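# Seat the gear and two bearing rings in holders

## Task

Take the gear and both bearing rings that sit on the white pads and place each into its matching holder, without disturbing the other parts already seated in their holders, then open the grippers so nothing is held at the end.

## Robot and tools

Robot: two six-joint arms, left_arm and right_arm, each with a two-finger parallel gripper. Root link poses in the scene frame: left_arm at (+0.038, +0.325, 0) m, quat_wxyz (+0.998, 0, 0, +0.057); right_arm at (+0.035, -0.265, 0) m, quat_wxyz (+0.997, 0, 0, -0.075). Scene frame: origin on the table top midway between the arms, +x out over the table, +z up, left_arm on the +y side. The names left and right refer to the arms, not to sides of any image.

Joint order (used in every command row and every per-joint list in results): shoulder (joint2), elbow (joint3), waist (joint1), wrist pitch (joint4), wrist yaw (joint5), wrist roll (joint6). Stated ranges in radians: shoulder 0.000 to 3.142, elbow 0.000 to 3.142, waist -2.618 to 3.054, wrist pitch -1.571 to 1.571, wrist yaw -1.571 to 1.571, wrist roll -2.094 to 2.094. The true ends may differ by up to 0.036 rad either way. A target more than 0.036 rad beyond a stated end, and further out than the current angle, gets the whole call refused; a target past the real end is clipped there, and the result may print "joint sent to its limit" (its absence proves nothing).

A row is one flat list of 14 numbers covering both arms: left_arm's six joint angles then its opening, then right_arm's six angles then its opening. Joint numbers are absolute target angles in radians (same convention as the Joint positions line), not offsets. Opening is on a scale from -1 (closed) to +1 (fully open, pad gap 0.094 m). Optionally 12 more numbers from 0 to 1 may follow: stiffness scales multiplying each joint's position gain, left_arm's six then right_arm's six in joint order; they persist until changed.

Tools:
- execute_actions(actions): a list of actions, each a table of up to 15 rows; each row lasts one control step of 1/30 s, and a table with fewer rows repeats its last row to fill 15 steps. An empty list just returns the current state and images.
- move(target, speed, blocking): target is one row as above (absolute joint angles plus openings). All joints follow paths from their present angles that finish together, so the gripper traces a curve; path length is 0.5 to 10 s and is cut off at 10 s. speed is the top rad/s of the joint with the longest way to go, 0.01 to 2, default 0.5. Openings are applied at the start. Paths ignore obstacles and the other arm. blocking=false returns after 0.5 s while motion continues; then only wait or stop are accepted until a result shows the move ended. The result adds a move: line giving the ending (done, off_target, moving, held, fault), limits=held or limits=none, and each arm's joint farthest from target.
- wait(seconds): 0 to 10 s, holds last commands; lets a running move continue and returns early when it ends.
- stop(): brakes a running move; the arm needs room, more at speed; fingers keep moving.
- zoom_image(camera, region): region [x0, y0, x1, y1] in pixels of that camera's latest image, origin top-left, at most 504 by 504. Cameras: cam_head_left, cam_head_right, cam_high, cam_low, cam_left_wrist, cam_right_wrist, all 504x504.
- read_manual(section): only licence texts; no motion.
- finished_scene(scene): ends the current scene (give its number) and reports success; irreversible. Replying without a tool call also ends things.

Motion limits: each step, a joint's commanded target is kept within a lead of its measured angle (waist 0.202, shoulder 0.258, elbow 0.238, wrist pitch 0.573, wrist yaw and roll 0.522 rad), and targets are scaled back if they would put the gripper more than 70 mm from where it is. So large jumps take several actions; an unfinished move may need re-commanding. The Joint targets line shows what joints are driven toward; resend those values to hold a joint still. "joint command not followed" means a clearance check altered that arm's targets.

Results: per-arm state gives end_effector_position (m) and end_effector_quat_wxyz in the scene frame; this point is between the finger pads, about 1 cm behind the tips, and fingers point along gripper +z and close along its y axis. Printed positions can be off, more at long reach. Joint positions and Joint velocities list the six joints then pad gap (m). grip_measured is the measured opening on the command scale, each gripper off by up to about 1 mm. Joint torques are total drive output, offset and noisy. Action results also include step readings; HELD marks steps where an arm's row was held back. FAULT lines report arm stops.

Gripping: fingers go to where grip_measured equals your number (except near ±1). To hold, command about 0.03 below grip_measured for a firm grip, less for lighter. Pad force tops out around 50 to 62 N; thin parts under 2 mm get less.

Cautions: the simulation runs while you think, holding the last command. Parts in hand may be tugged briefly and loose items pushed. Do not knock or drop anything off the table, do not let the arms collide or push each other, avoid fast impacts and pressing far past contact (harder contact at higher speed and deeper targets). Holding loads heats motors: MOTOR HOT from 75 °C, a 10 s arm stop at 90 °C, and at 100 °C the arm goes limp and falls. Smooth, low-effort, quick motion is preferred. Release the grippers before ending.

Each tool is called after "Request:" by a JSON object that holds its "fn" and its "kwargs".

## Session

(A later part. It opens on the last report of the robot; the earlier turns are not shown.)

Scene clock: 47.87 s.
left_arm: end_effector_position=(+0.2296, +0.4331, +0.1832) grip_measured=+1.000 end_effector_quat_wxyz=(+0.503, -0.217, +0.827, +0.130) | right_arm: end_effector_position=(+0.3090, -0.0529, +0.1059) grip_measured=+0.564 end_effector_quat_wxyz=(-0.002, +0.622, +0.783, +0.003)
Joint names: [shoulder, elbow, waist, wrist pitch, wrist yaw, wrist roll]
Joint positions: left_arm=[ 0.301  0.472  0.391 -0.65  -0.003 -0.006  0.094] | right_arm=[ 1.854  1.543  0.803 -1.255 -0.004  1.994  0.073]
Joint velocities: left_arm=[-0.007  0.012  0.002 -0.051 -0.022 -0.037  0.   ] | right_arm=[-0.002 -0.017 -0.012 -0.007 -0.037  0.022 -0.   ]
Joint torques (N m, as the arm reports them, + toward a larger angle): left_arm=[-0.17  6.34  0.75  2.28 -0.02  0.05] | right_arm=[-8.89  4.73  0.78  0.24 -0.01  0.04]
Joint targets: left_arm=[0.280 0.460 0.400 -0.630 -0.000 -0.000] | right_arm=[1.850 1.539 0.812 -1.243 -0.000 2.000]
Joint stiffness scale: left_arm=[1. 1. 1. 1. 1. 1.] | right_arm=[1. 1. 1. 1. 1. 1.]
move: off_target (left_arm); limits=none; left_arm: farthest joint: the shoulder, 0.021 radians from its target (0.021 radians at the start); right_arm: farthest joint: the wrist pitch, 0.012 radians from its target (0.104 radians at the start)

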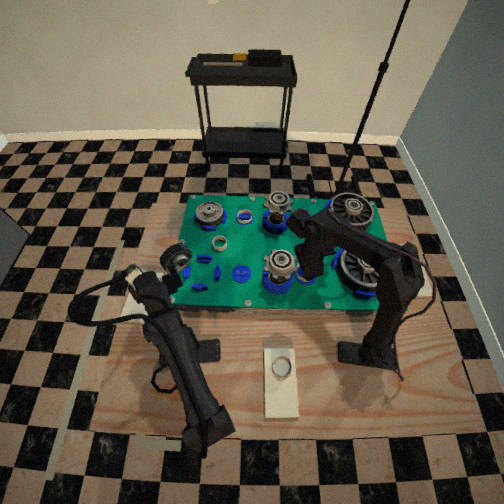

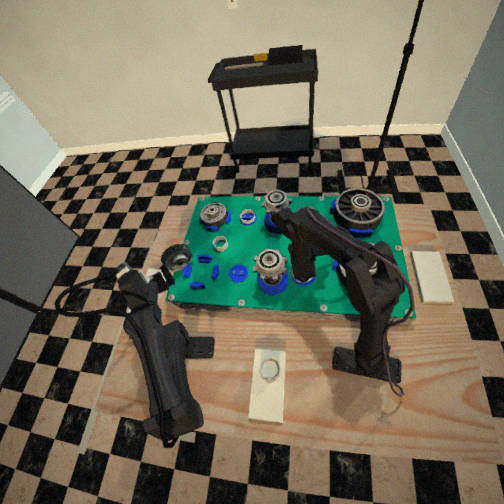

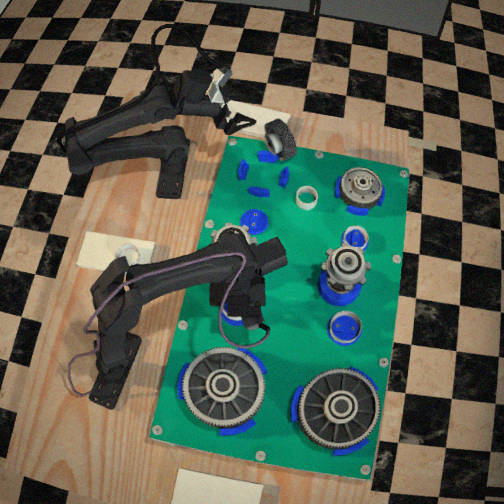

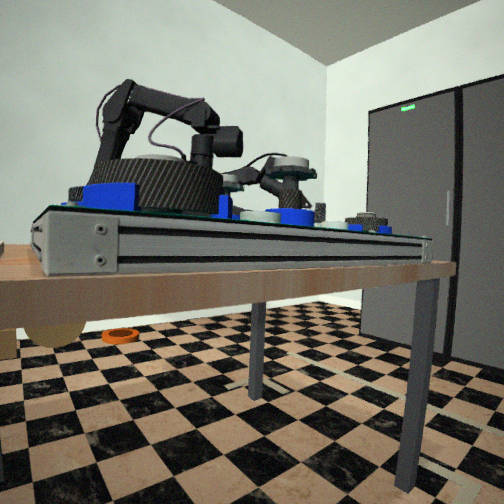

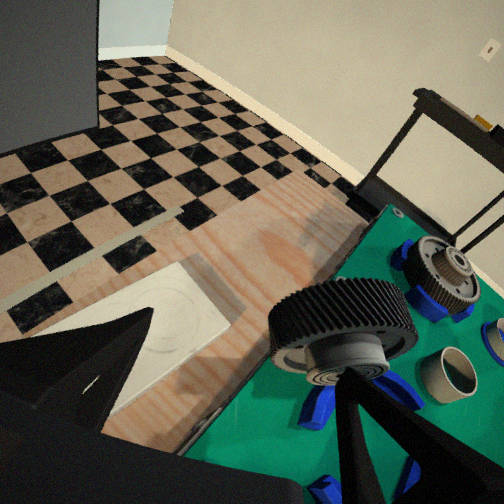

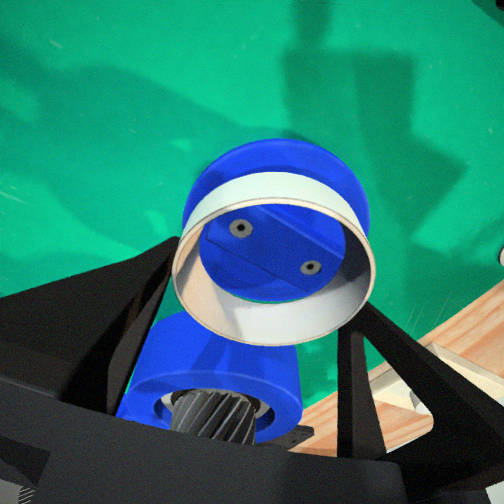

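Request:
{"fn": "move", "kwargs": {"target": [0.28,0.46,0.4,-0.63,0,0,1,1.863,1.487,0.812,-1.187,0,2.0,0.53], "speed": 0.06}}

Scene clock: 49.50 s.
left_arm: end_effector_position=(+0.2296, +0.4331, +0.1832) grip_measured=+1.000 end_effector_quat_wxyz=(+0.503, -0.217, +0.827, +0.130) | right_arm: end_effector_position=(+0.3089, -0.0551, +0.0969) grip_measured=+0.564 end_effector_quat_wxyz=(+0.003, +0.622, +0.783, +0.000)
Joint names: [shoulder, elbow, waist, wrist pitch, wrist yaw, wrist roll]
Joint positions: left_arm=[ 0.301  0.472  0.391 -0.65  -0.003 -0.006  0.094] | right_arm=[ 1.854  1.507  0.803 -1.222  0.006  1.994  0.073]
Joint velocities: left_arm=[ 0.012 -0.017 -0.002 -0.007  0.022 -0.022  0.   ] | right_arm=[-0.002 -0.002 -0.007 -0.007  0.007 -0.037  0.   ]
Joint torques (N m, as the arm reports them, + toward a larger angle): left_arm=[-0.16  6.35  0.77  2.3  -0.01  0.03] | right_arm=[-7.69  3.66  0.86  0.45 -0.09  0.05]
Joint targets: left_arm=[0.280 0.460 0.400 -0.630 -0.000 0.000] | right_arm=[1.863 1.487 0.812 -1.187 -0.000 2.000]
Joint stiffness scale: left_arm=[1. 1. 1. 1. 1. 1.] | right_arm=[1. 1. 1. 1. 1. 1.]
move: off_target (left_arm, right_arm); limits=none; left_arm: farthest joint: the shoulder, 0.021 radians from its target (0.021 radians at the start); right_arm: farthest joint: the wrist pitch, 0.035 radians from its target (0.068 radians at the start)

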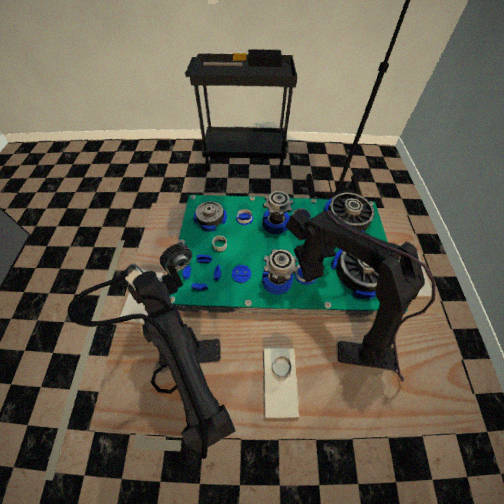

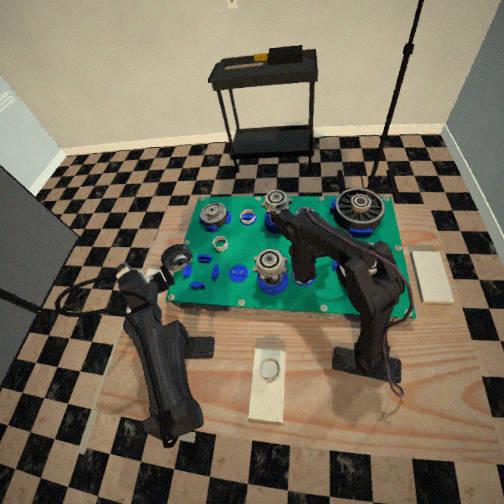

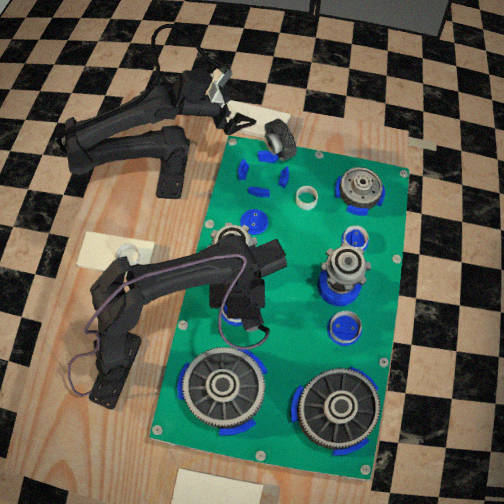

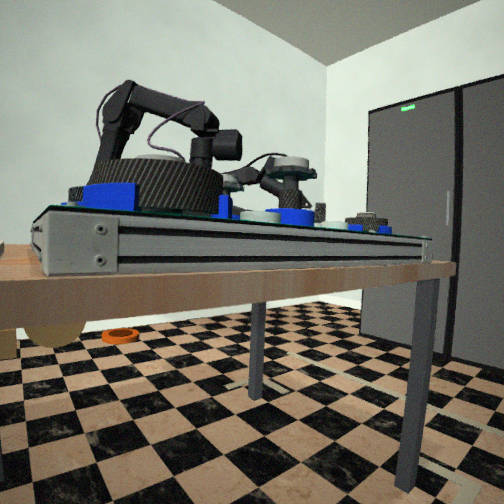

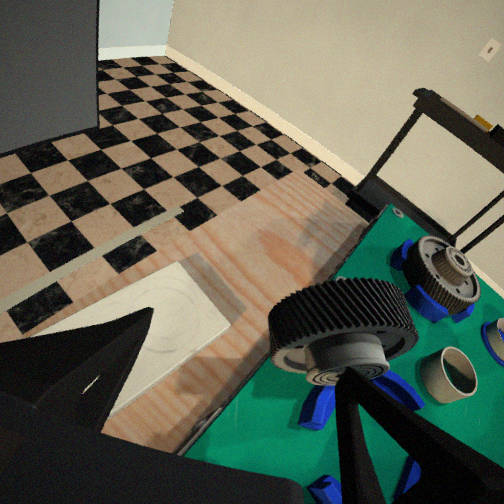

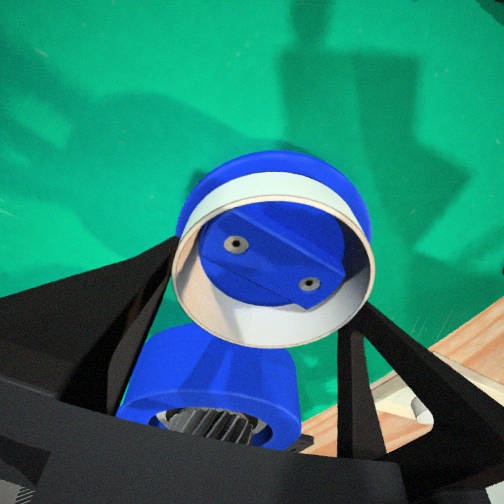

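Request:
{"fn": "zoom_image", "kwargs": {"camera": "cam_right_wrist", "region": [150, 130, 400, 370]}}

Region (150, 130, 400, 370) of cam_right_wrist's 504x504 image, scaled by 2.016, with more detail than that image has; it fills the top 484 rows of this view, and the rest is white.

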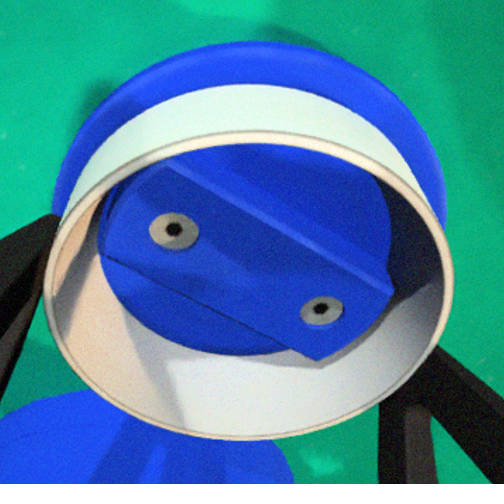

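Request:
{"fn": "execute_actions", "kwargs": {"actions": [[[0.28,0.46,0.4,-0.63,0,0,1,1.855,1.505,0.812,-1.215,0,2.0,0.55],[0.28,0.46,0.4,-0.63,0,0,1,1.855,1.51,0.812,-1.22,0,2.0,0.57],[0.28,0.46,0.4,-0.63,0,0,1,1.855,1.51,0.812,-1.22,0,2.0,0.6],[0.28,0.46,0.4,-0.63,0,0,1,1.855,1.51,0.812,-1.22,0,2.0,0.65],[0.28,0.46,0.4,-0.63,0,0,1,1.855,1.51,0.812,-1.22,0,2.0,0.7],[0.28,0.46,0.4,-0.63,0,0,1,1.855,1.51,0.812,-1.22,0,2.0,0.8],[0.28,0.46,0.4,-0.63,0,0,1,1.855,1.51,0.812,-1.22,0,2.0,0.85]]]}}

Request:
{"fn": "zoom_image", "kwargs": {"camera": "cam_right_wrist", "region": [130, 130, 400, 370]}}

Scene clock: 50.70 s.
left_arm: end_effector_position=(+0.2296, +0.4331, +0.1832) grip_measured=+1.000 end_effector_quat_wxyz=(+0.503, -0.217, +0.827, +0.130) | right_arm: end_effector_position=(+0.3088, -0.0549, +0.0966) grip_measured=+0.848 end_effector_quat_wxyz=(+0.002, +0.622, +0.783, +0.000)
Joint names: [shoulder, elbow, waist, wrist pitch, wrist yaw, wrist roll]
Joint positions: left_arm=[ 0.301  0.472  0.391 -0.65  -0.003 -0.006  0.094] | right_arm=[ 1.855  1.507  0.803 -1.222  0.005  1.995  0.087]
Joint velocities: left_arm=[ 0.012 -0.002  0.027 -0.022  0.037 -0.066  0.   ] | right_arm=[ 0.007 -0.002  0.012  0.022 -0.051  0.022  0.   ]
Joint torques (N m, as the arm reports them, + toward a larger angle): left_arm=[-0.2   6.34  0.74  2.31 -0.01  0.01] | right_arm=[-8.53  5.28  0.78  0.13 -0.08  0.04]
Joint targets: left_arm=[0.280 0.460 0.400 -0.630 -0.000 -0.000] | right_arm=[1.855 1.510 0.812 -1.220 0.000 2.000]
Joint stiffness scale: left_arm=[1. 1. 1. 1. 1. 1.] | right_arm=[1. 1. 1. 1. 1. 1.]
Step readings (joint positions):
0: left_arm=[0.301 0.472 0.391 -0.650 -0.003 -0.006] | right_arm=[1.854 1.507 0.803 -1.222 0.006 1.994]
1: left_arm=[0.301 0.472 0.391 -0.650 -0.003 -0.006] | right_arm=[1.854 1.507 0.803 -1.222 0.006 1.994]
2: left_arm=[0.301 0.472 0.391 -0.650 -0.003 -0.006] | right_arm=[1.854 1.507 0.803 -1.222 0.006 1.994]
4: left_arm=[0.301 0.472 0.391 -0.650 -0.003 -0.006] | right_arm=[1.854 1.507 0.803 -1.222 0.006 1.995]
8: left_arm=[0.301 0.472 0.391 -0.650 -0.003 -0.006] | right_arm=[1.855 1.507 0.803 -1.222 0.005 1.995]
15: Joint positions above

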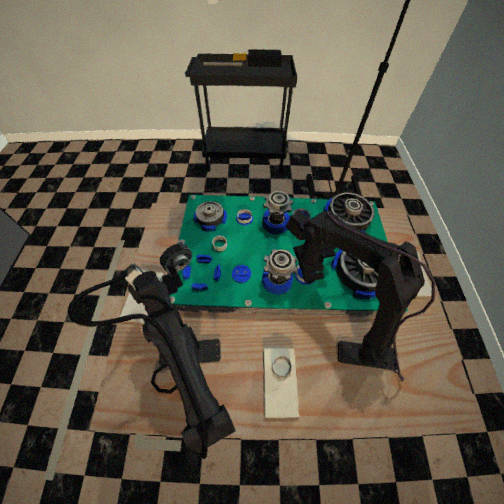

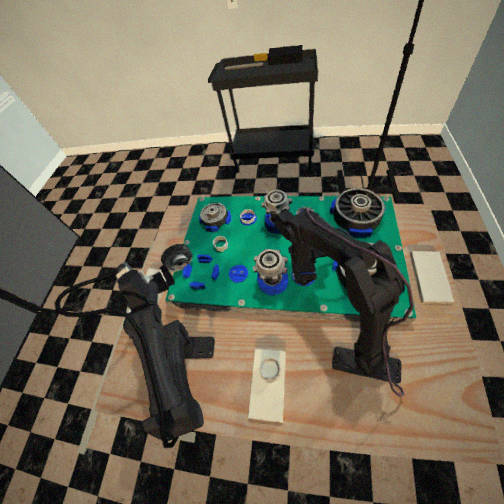

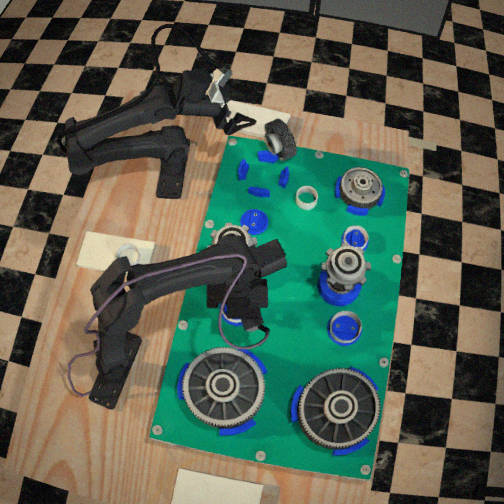

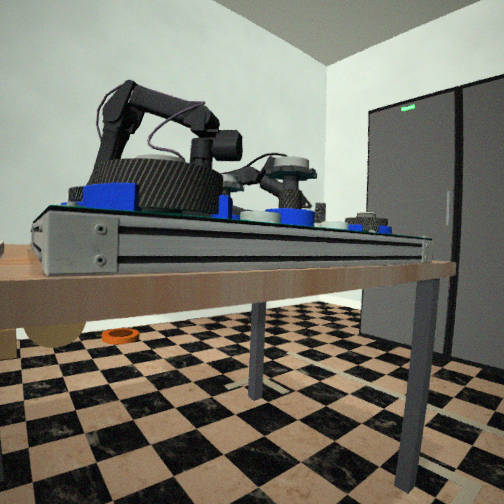

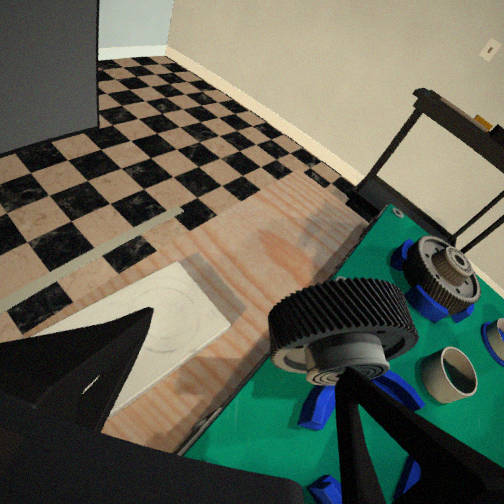

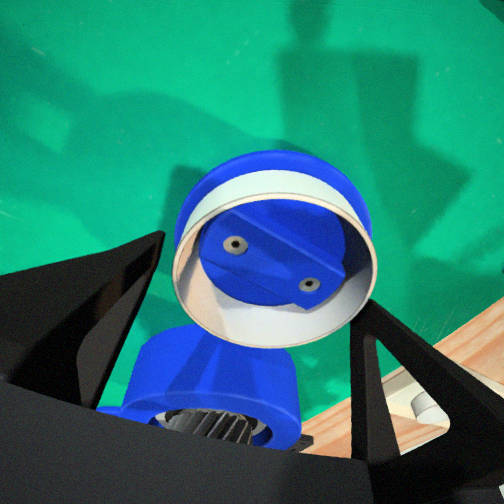

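Region (130, 130, 400, 370) of cam_right_wrist's 504x504 image, scaled by 1.867, with more detail than that image has.

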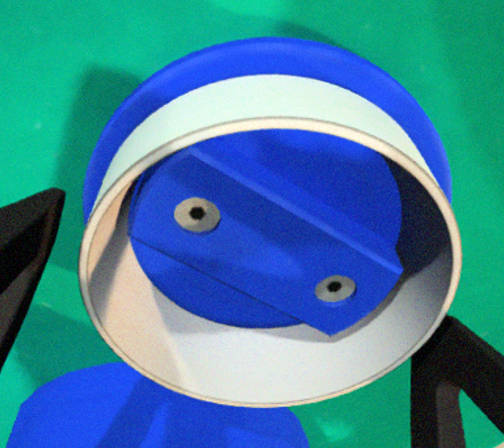

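Request:
{"fn": "move", "kwargs": {"target": [1.685,1.72,0.092,-1.565,0,1.07,1,1.80,1.82,0.812,-1.53,0,2.0,1], "speed": 0.7}}

Scene clock: 59.10 s.
left_arm: end_effector_position=(+0.3309, +0.3906, +0.1918) grip_measured=+1.000 end_effector_quat_wxyz=(+0.006, +0.411, +0.911, +0.006) | right_arm: end_effector_position=(+0.3051, -0.0577, +0.1769) grip_measured=+1.000 end_effector_quat_wxyz=(+0.005, +0.622, +0.783, +0.012)
Joint names: [shoulder, elbow, waist, wrist pitch, wrist yaw, wrist roll]
Joint positions: left_arm=[ 1.688  1.685  0.099 -1.552 -0.003  1.062  0.094] | right_arm=[ 1.828  1.793  0.803 -1.51   0.005  1.995  0.094]
Joint velocities: left_arm=[ 0.012  0.002  0.002 -0.022 -0.022  0.007  0.   ] | right_arm=[-0.002  0.007 -0.007 -0.022  0.022  0.037  0.   ]
Joint torques (N m, as the arm reports them, + toward a larger angle): left_arm=[-6.39  9.39 -0.59  0.23  0.    0.05] | right_arm=[-10.75   6.82   0.8   -0.04  -0.08   0.04]
Joint targets: left_arm=[1.685 1.720 0.092 -1.565 0.000 1.070] | right_arm=[1.800 1.820 0.812 -1.530 0.000 2.000]
Joint stiffness scale: left_arm=[1. 1. 1. 1. 1. 1.] | right_arm=[1. 1. 1. 1. 1. 1.]
move: off_target (left_arm, right_arm); limits=none; left_arm: farthest joint: the elbow, 0.035 radians from its target (1.248 radians at the start); right_arm: farthest joint: the shoulder, 0.028 radians from its target (0.055 radians at the start)

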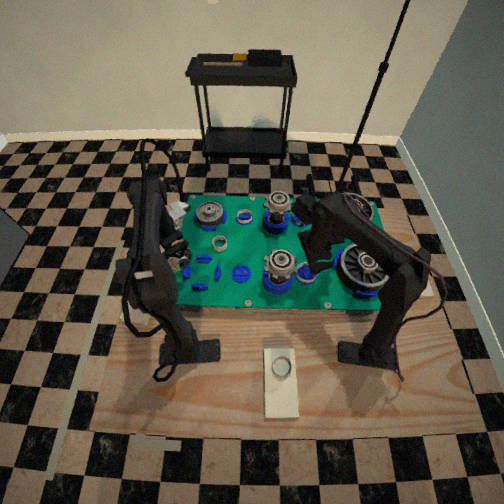

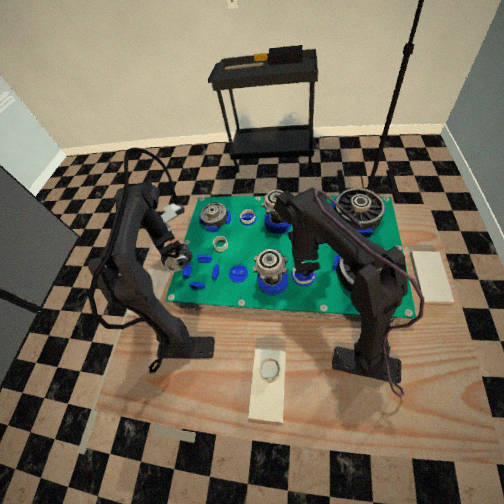

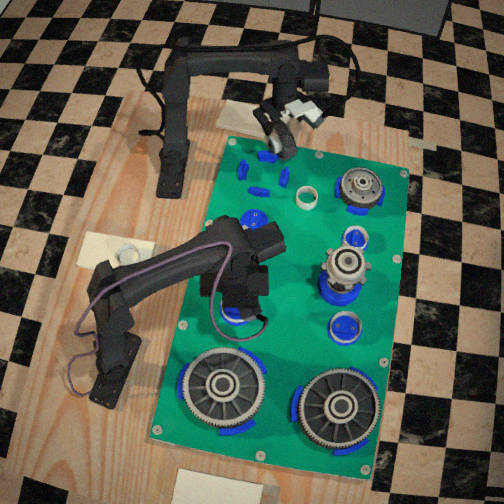

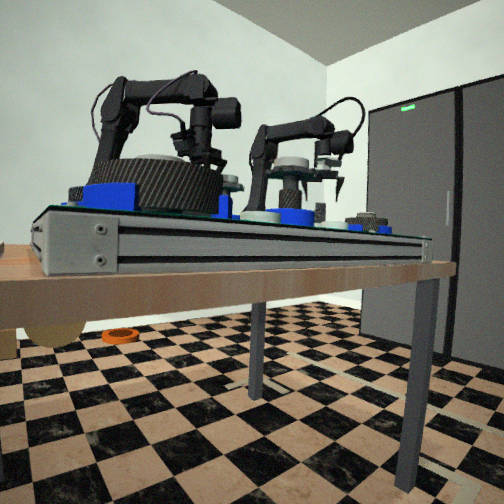

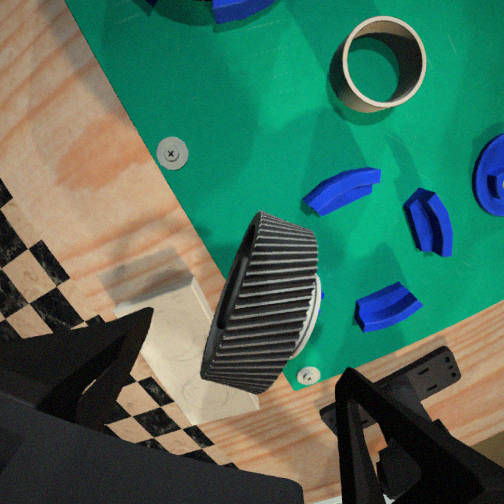

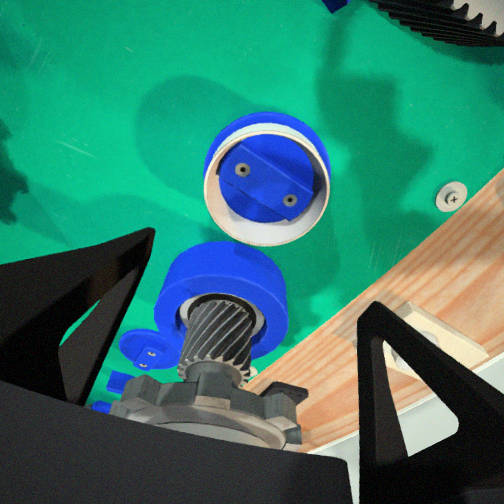

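Request:
{"fn": "move", "kwargs": {"target": [1.637,1.538,0.121,-1.445,0,1.07,0.3,1.6,1.7,-0.3,-1.55,0,1.0,1], "speed": 0.7}}

Scene clock: 63.10 s.
left_arm: end_effector_position=(+0.3248, +0.3930, +0.1648) grip_measured=+0.302 end_effector_quat_wxyz=(-0.002, +0.406, +0.914, +0.000) | right_arm: end_effector_position=(+0.3077, -0.3952, +0.2148) grip_measured=+1.000 end_effector_quat_wxyz=(+0.055, +0.665, +0.745, +0.016)
Joint names: [shoulder, elbow, waist, wrist pitch, wrist yaw, wrist roll]
Joint positions: left_arm=[ 1.666  1.553  0.112 -1.46  -0.003  1.063  0.061] | right_arm=[ 1.627  1.707 -0.3   -1.536 -0.001  1.006  0.094]
Joint velocities: left_arm=[-0.007 -0.012 -0.002  0.007 -0.051 -0.022  0.001] | right_arm=[-0.017 -0.017 -0.012  0.007  0.007 -0.022  0.   ]
Joint torques (N m, as the arm reports them, + toward a larger angle): left_arm=[-8.31  5.14  0.78  0.53  0.    0.04] | right_arm=[-8.66  4.52 -0.02  0.16 -0.03 -0.07]
Joint targets: left_arm=[1.637 1.538 0.121 -1.445 0.000 1.070] | right_arm=[1.600 1.700 -0.300 -1.550 -0.000 1.000]
Joint stiffness scale: left_arm=[1. 1. 1. 1. 1. 1.] | right_arm=[1. 1. 1. 1. 1. 1.]
move: off_target (left_arm, right_arm); limits=none; left_arm: farthest joint: the shoulder, 0.029 radians from its target (0.051 radians at the start); right_arm: farthest joint: the shoulder, 0.027 radians from its target (0.228 radians at the start)

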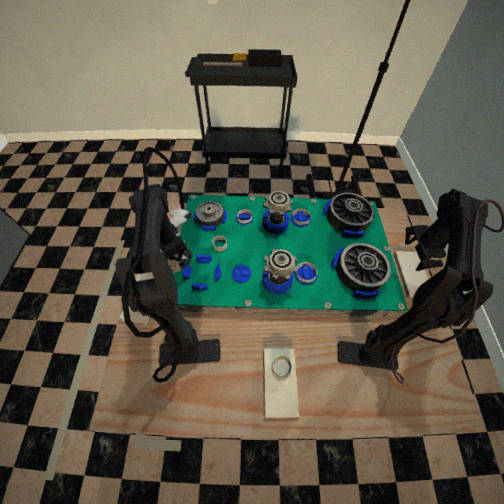

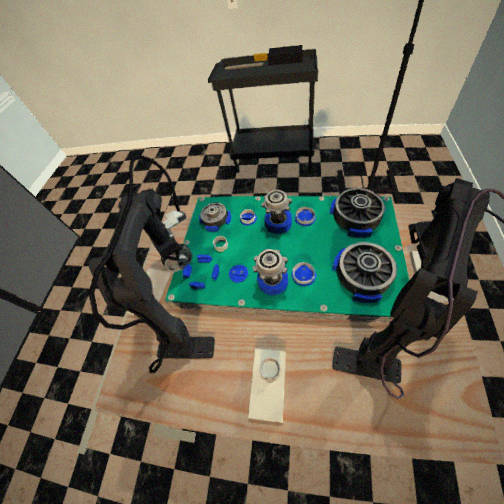

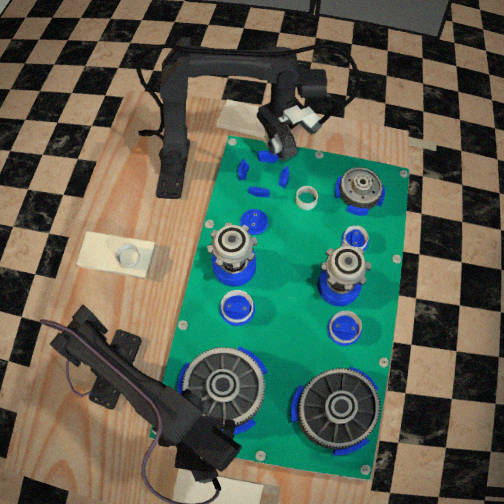

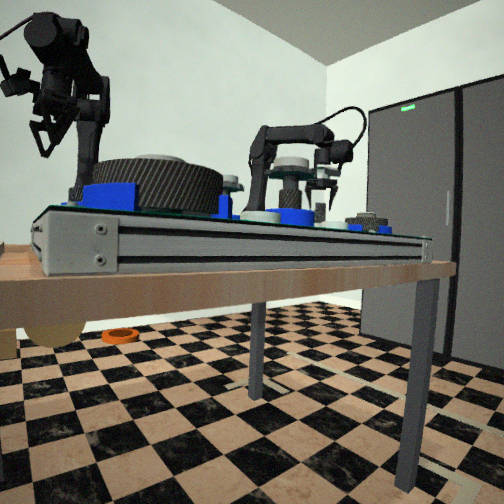

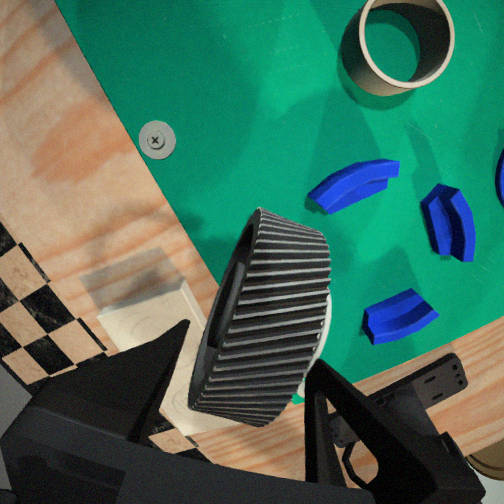

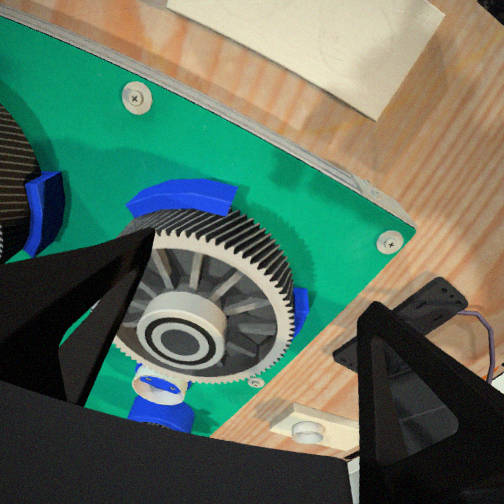

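Request:
{"fn": "zoom_image", "kwargs": {"camera": "cam_low", "region": [280, 150, 380, 240]}}

Region (280, 150, 380, 240) of cam_low's 504x504 image, scaled by 5.040, with more detail than that image has; it fills the top 454 rows of this view, and the rest is white.

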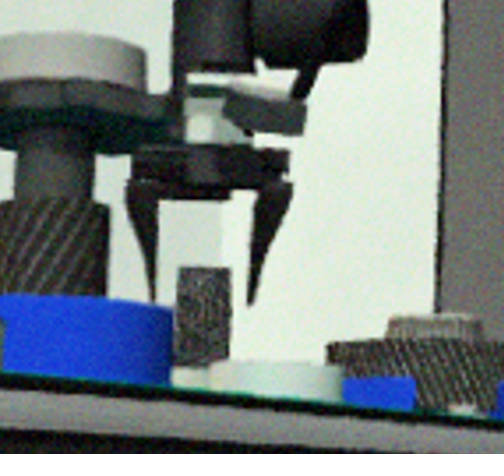

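Request:
{"fn": "execute_actions", "kwargs": {"actions": [[[1.637,1.538,0.121,-1.445,0,1.07,0.2,1.6,1.7,-0.3,-1.55,0,1.0,1],[1.637,1.538,0.121,-1.445,0,1.07,0.1,1.6,1.7,-0.3,-1.55,0,1.0,1],[1.637,1.538,0.121,-1.445,0,1.07,0.02,1.6,1.7,-0.3,-1.55,0,1.0,1],[1.637,1.538,0.121,-1.445,0,1.07,-0.05,1.6,1.7,-0.3,-1.55,0,1.0,1],[1.637,1.538,0.121,-1.445,0,1.07,-0.1,1.6,1.7,-0.3,-1.55,0,1.0,1],[1.637,1.538,0.121,-1.445,0,1.07,-0.14,1.6,1.7,-0.3,-1.55,0,1.0,1],[1.637,1.538,0.121,-1.445,0,1.07,-0.18,1.6,1.7,-0.3,-1.55,0,1.0,1],[1.637,1.538,0.121,-1.445,0,1.07,-0.21,1.6,1.7,-0.3,-1.55,0,1.0,1],[1.637,1.538,0.121,-1.445,0,1.07,-0.24,1.6,1.7,-0.3,-1.55,0,1.0,1],[1.637,1.538,0.121,-1.445,0,1.07,-0.27,1.6,1.7,-0.3,-1.55,0,1.0,1],[1.637,1.538,0.121,-1.445,0,1.07,-0.30,1.6,1.7,-0.3,-1.55,0,1.0,1],[1.637,1.538,0.121,-1.445,0,1.07,-0.33,1.6,1.7,-0.3,-1.55,0,1.0,1],[1.637,1.538,0.121,-1.445,0,1.07,-0.36,1.6,1.7,-0.3,-1.55,0,1.0,1],[1.637,1.538,0.121,-1.445,0,1.07,-0.39,1.6,1.7,-0.3,-1.55,0,1.0,1],[1.637,1.538,0.121,-1.445,0,1.07,-0.42,1.6,1.7,-0.3,-1.55,0,1.0,1]],[[1.637,1.538,0.121,-1.445,0,1.07,-0.42,1.6,1.7,-0.3,-1.55,0,1.0,1]]]}}

Scene clock: 65.20 s.
left_arm: end_effector_position=(+0.3252, +0.3932, +0.1648) grip_measured=-0.299 end_effector_quat_wxyz=(-0.001, +0.407, +0.913, +0.001) | right_arm: end_effector_position=(+0.3077, -0.3952, +0.2148) grip_measured=+1.000 end_effector_quat_wxyz=(+0.055, +0.664, +0.745, +0.016)
Joint names: [shoulder, elbow, waist, wrist pitch, wrist yaw, wrist roll]
Joint positions: left_arm=[ 1.666  1.553  0.112 -1.458 -0.003  1.065  0.033] | right_arm=[ 1.627  1.707 -0.3   -1.536 -0.001  1.006  0.094]
Joint velocities: left_arm=[-0.012 -0.012 -0.007 -0.037 -0.022  0.11  -0.001] | right_arm=[ 0.007  0.002 -0.027  0.007 -0.081  0.007  0.   ]
Joint torques (N m, as the arm reports them, + toward a larger angle): left_arm=[-8.29  5.23  0.76  0.51 -0.01  0.03] | right_arm=[-8.68  4.46  0.06  0.16 -0.02 -0.08]
Joint targets: left_arm=[1.637 1.538 0.121 -1.445 0.000 1.070] | right_arm=[1.600 1.700 -0.300 -1.550 0.000 1.000]
Joint stiffness scale: left_arm=[1. 1. 1. 1. 1. 1.] | right_arm=[1. 1. 1. 1. 1. 1.]
Step readings (joint positions; steps 1 to 15: 1st action; 16 to 30: 2nd action):
0: left_arm=[1.666 1.553 0.112 -1.460 -0.003 1.063] | right_arm=[1.627 1.707 -0.300 -1.536 -0.001 1.006]
1: left_arm=[1.666 1.553 0.112 -1.460 -0.003 1.063] | right_arm=[1.627 1.707 -0.300 -1.536 -0.001 1.006]
2: left_arm=[1.666 1.553 0.112 -1.459 -0.003 1.063] | right_arm=[1.627 1.707 -0.300 -1.536 -0.001 1.006]
4: left_arm=[1.666 1.553 0.112 -1.459 -0.003 1.063] | right_arm=[1.627 1.707 -0.300 -1.536 -0.001 1.006]
8: left_arm=[1.666 1.553 0.112 -1.459 -0.003 1.063] | right_arm=[1.627 1.707 -0.300 -1.536 -0.001 1.006]
15: left_arm=[1.666 1.553 0.112 -1.458 -0.003 1.065] | right_arm=[1.627 1.707 -0.300 -1.536 -0.001 1.006]
16: left_arm=[1.666 1.553 0.112 -1.458 -0.003 1.065] | right_arm=[1.627 1.707 -0.300 -1.536 -0.001 1.006]
17: left_arm=[1.666 1.553 0.112 -1.458 -0.003 1.065] | right_arm=[1.627 1.707 -0.300 -1.536 -0.001 1.006]
19: left_arm=[1.666 1.553 0.112 -1.458 -0.003 1.065] | right_arm=[1.627 1.707 -0.300 -1.536 -0.001 1.006]
23: left_arm=[1.666 1.553 0.112 -1.458 -0.003 1.065] | right_arm=[1.627 1.707 -0.300 -1.536 -0.001 1.006]
30: Joint positions above

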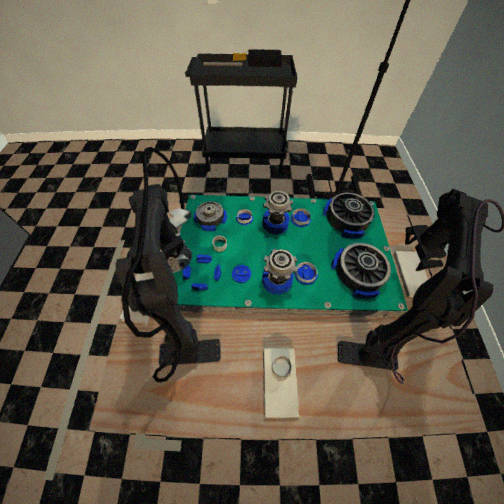

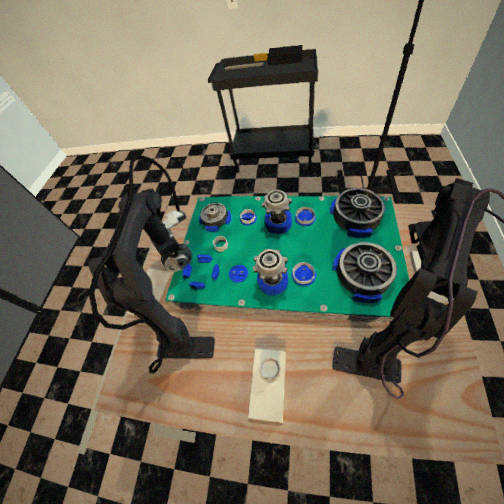

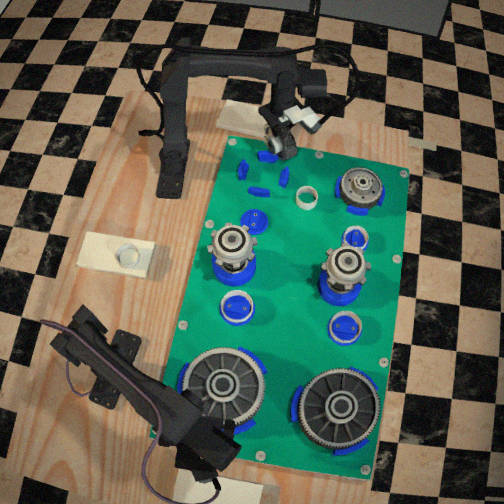

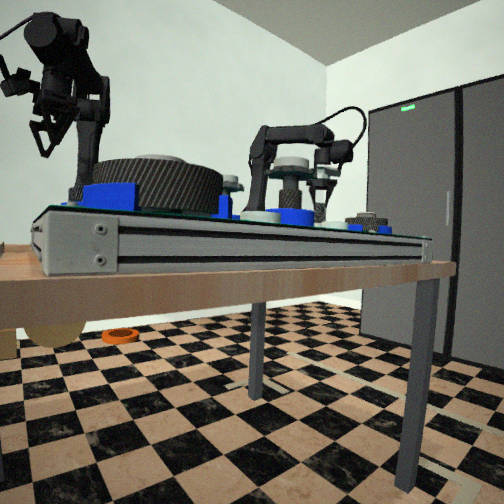

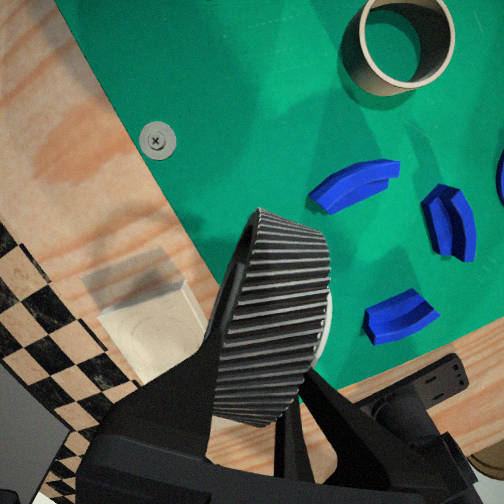

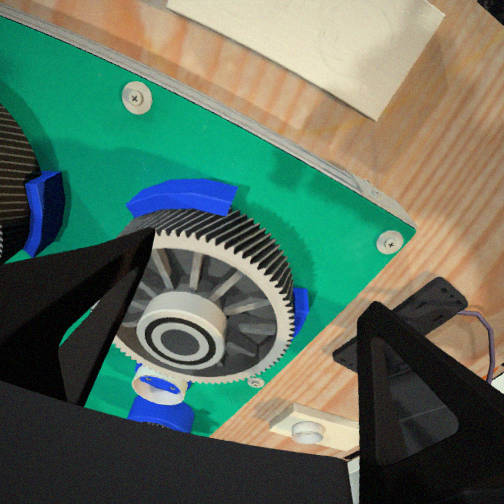

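Request:
{"fn": "move", "kwargs": {"target": [1.59,1.765,0.121,-1.565,0,1.07,-0.42,1.6,1.7,-0.3,-1.55,0,1.0,1], "speed": 0.2}}

Scene clock: 68.00 s.
left_arm: end_effector_position=(+0.3281, +0.3949, +0.1928) grip_measured=-0.299 end_effector_quat_wxyz=(+0.005, +0.407, +0.913, +0.009) | right_arm: end_effector_position=(+0.3077, -0.3952, +0.2148) grip_measured=+1.000 end_effector_quat_wxyz=(+0.055, +0.664, +0.745, +0.016)
Joint names: [shoulder, elbow, waist, wrist pitch, wrist yaw, wrist roll]
Joint positions: left_arm=[ 1.679  1.679  0.112 -1.551 -0.009  1.065  0.033] | right_arm=[ 1.627  1.707 -0.3   -1.536 -0.001  1.006  0.094]
Joint velocities: left_arm=[ 0.007 -0.007 -0.007 -0.037 -0.095 -0.007 -0.   ] | right_arm=[-0.007 -0.046  0.007  0.037 -0.066  0.051  0.   ]
Joint torques (N m, as the arm reports them, + toward a larger angle): left_arm=[-12.7   13.99   0.74   0.2    0.04   0.02] | right_arm=[-8.65  4.49  0.05  0.16 -0.04 -0.1 ]
Joint targets: left_arm=[1.590 1.765 0.121 -1.565 0.000 1.070] | right_arm=[1.600 1.700 -0.300 -1.550 -0.000 1.000]
Joint stiffness scale: left_arm=[1. 1. 1. 1. 1. 1.] | right_arm=[1. 1. 1. 1. 1. 1.]
move: off_target (left_arm, right_arm); limits=none; left_arm: farthest joint: the shoulder, 0.089 radians from its target (0.076 radians at the start); right_arm: farthest joint: the shoulder, 0.027 radians from its target (0.027 radians at the start)

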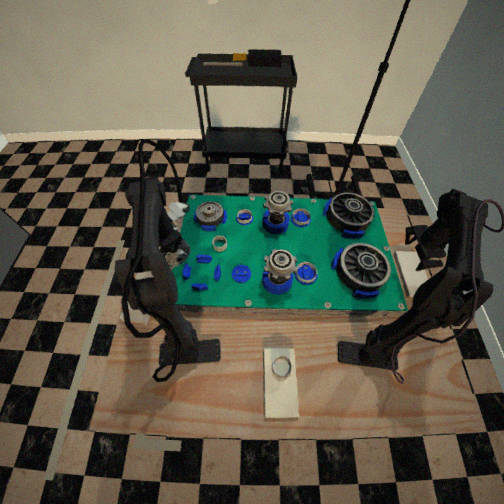

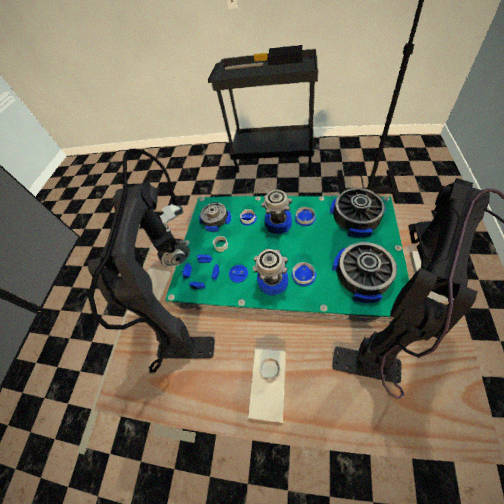

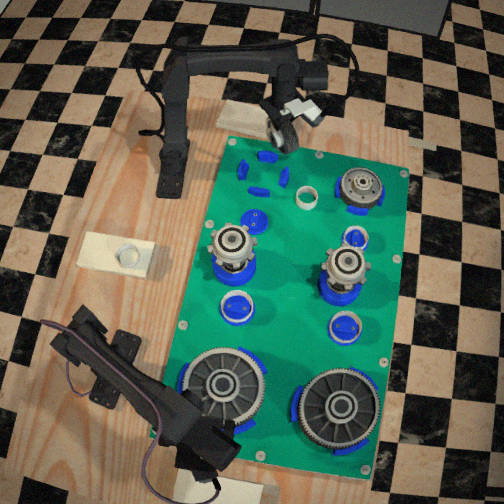

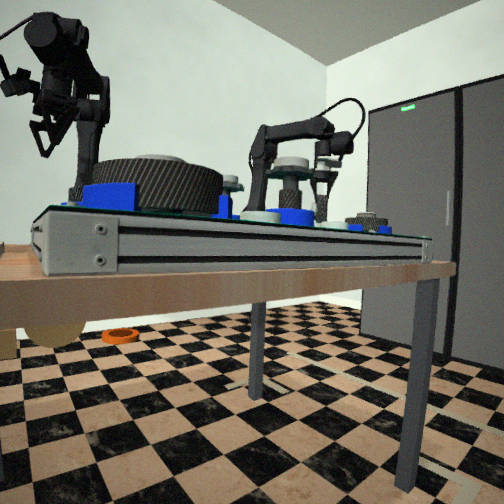

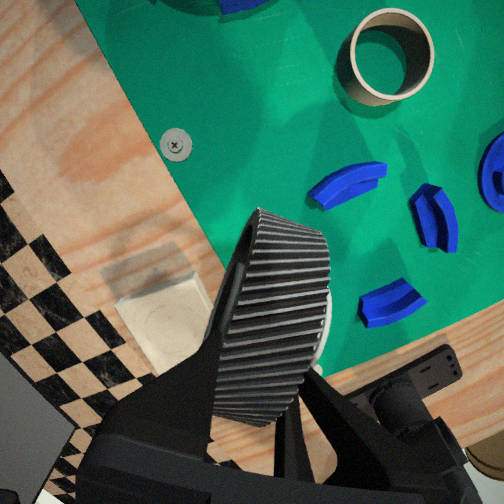

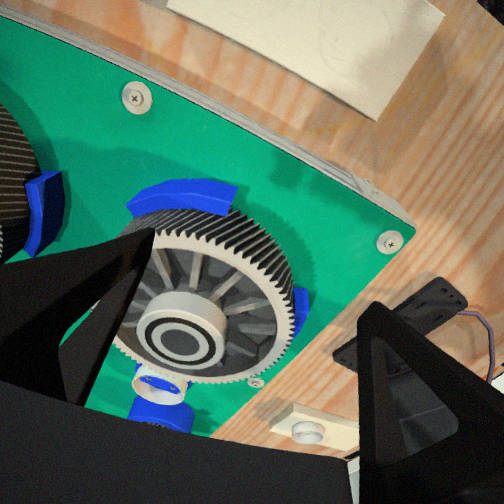

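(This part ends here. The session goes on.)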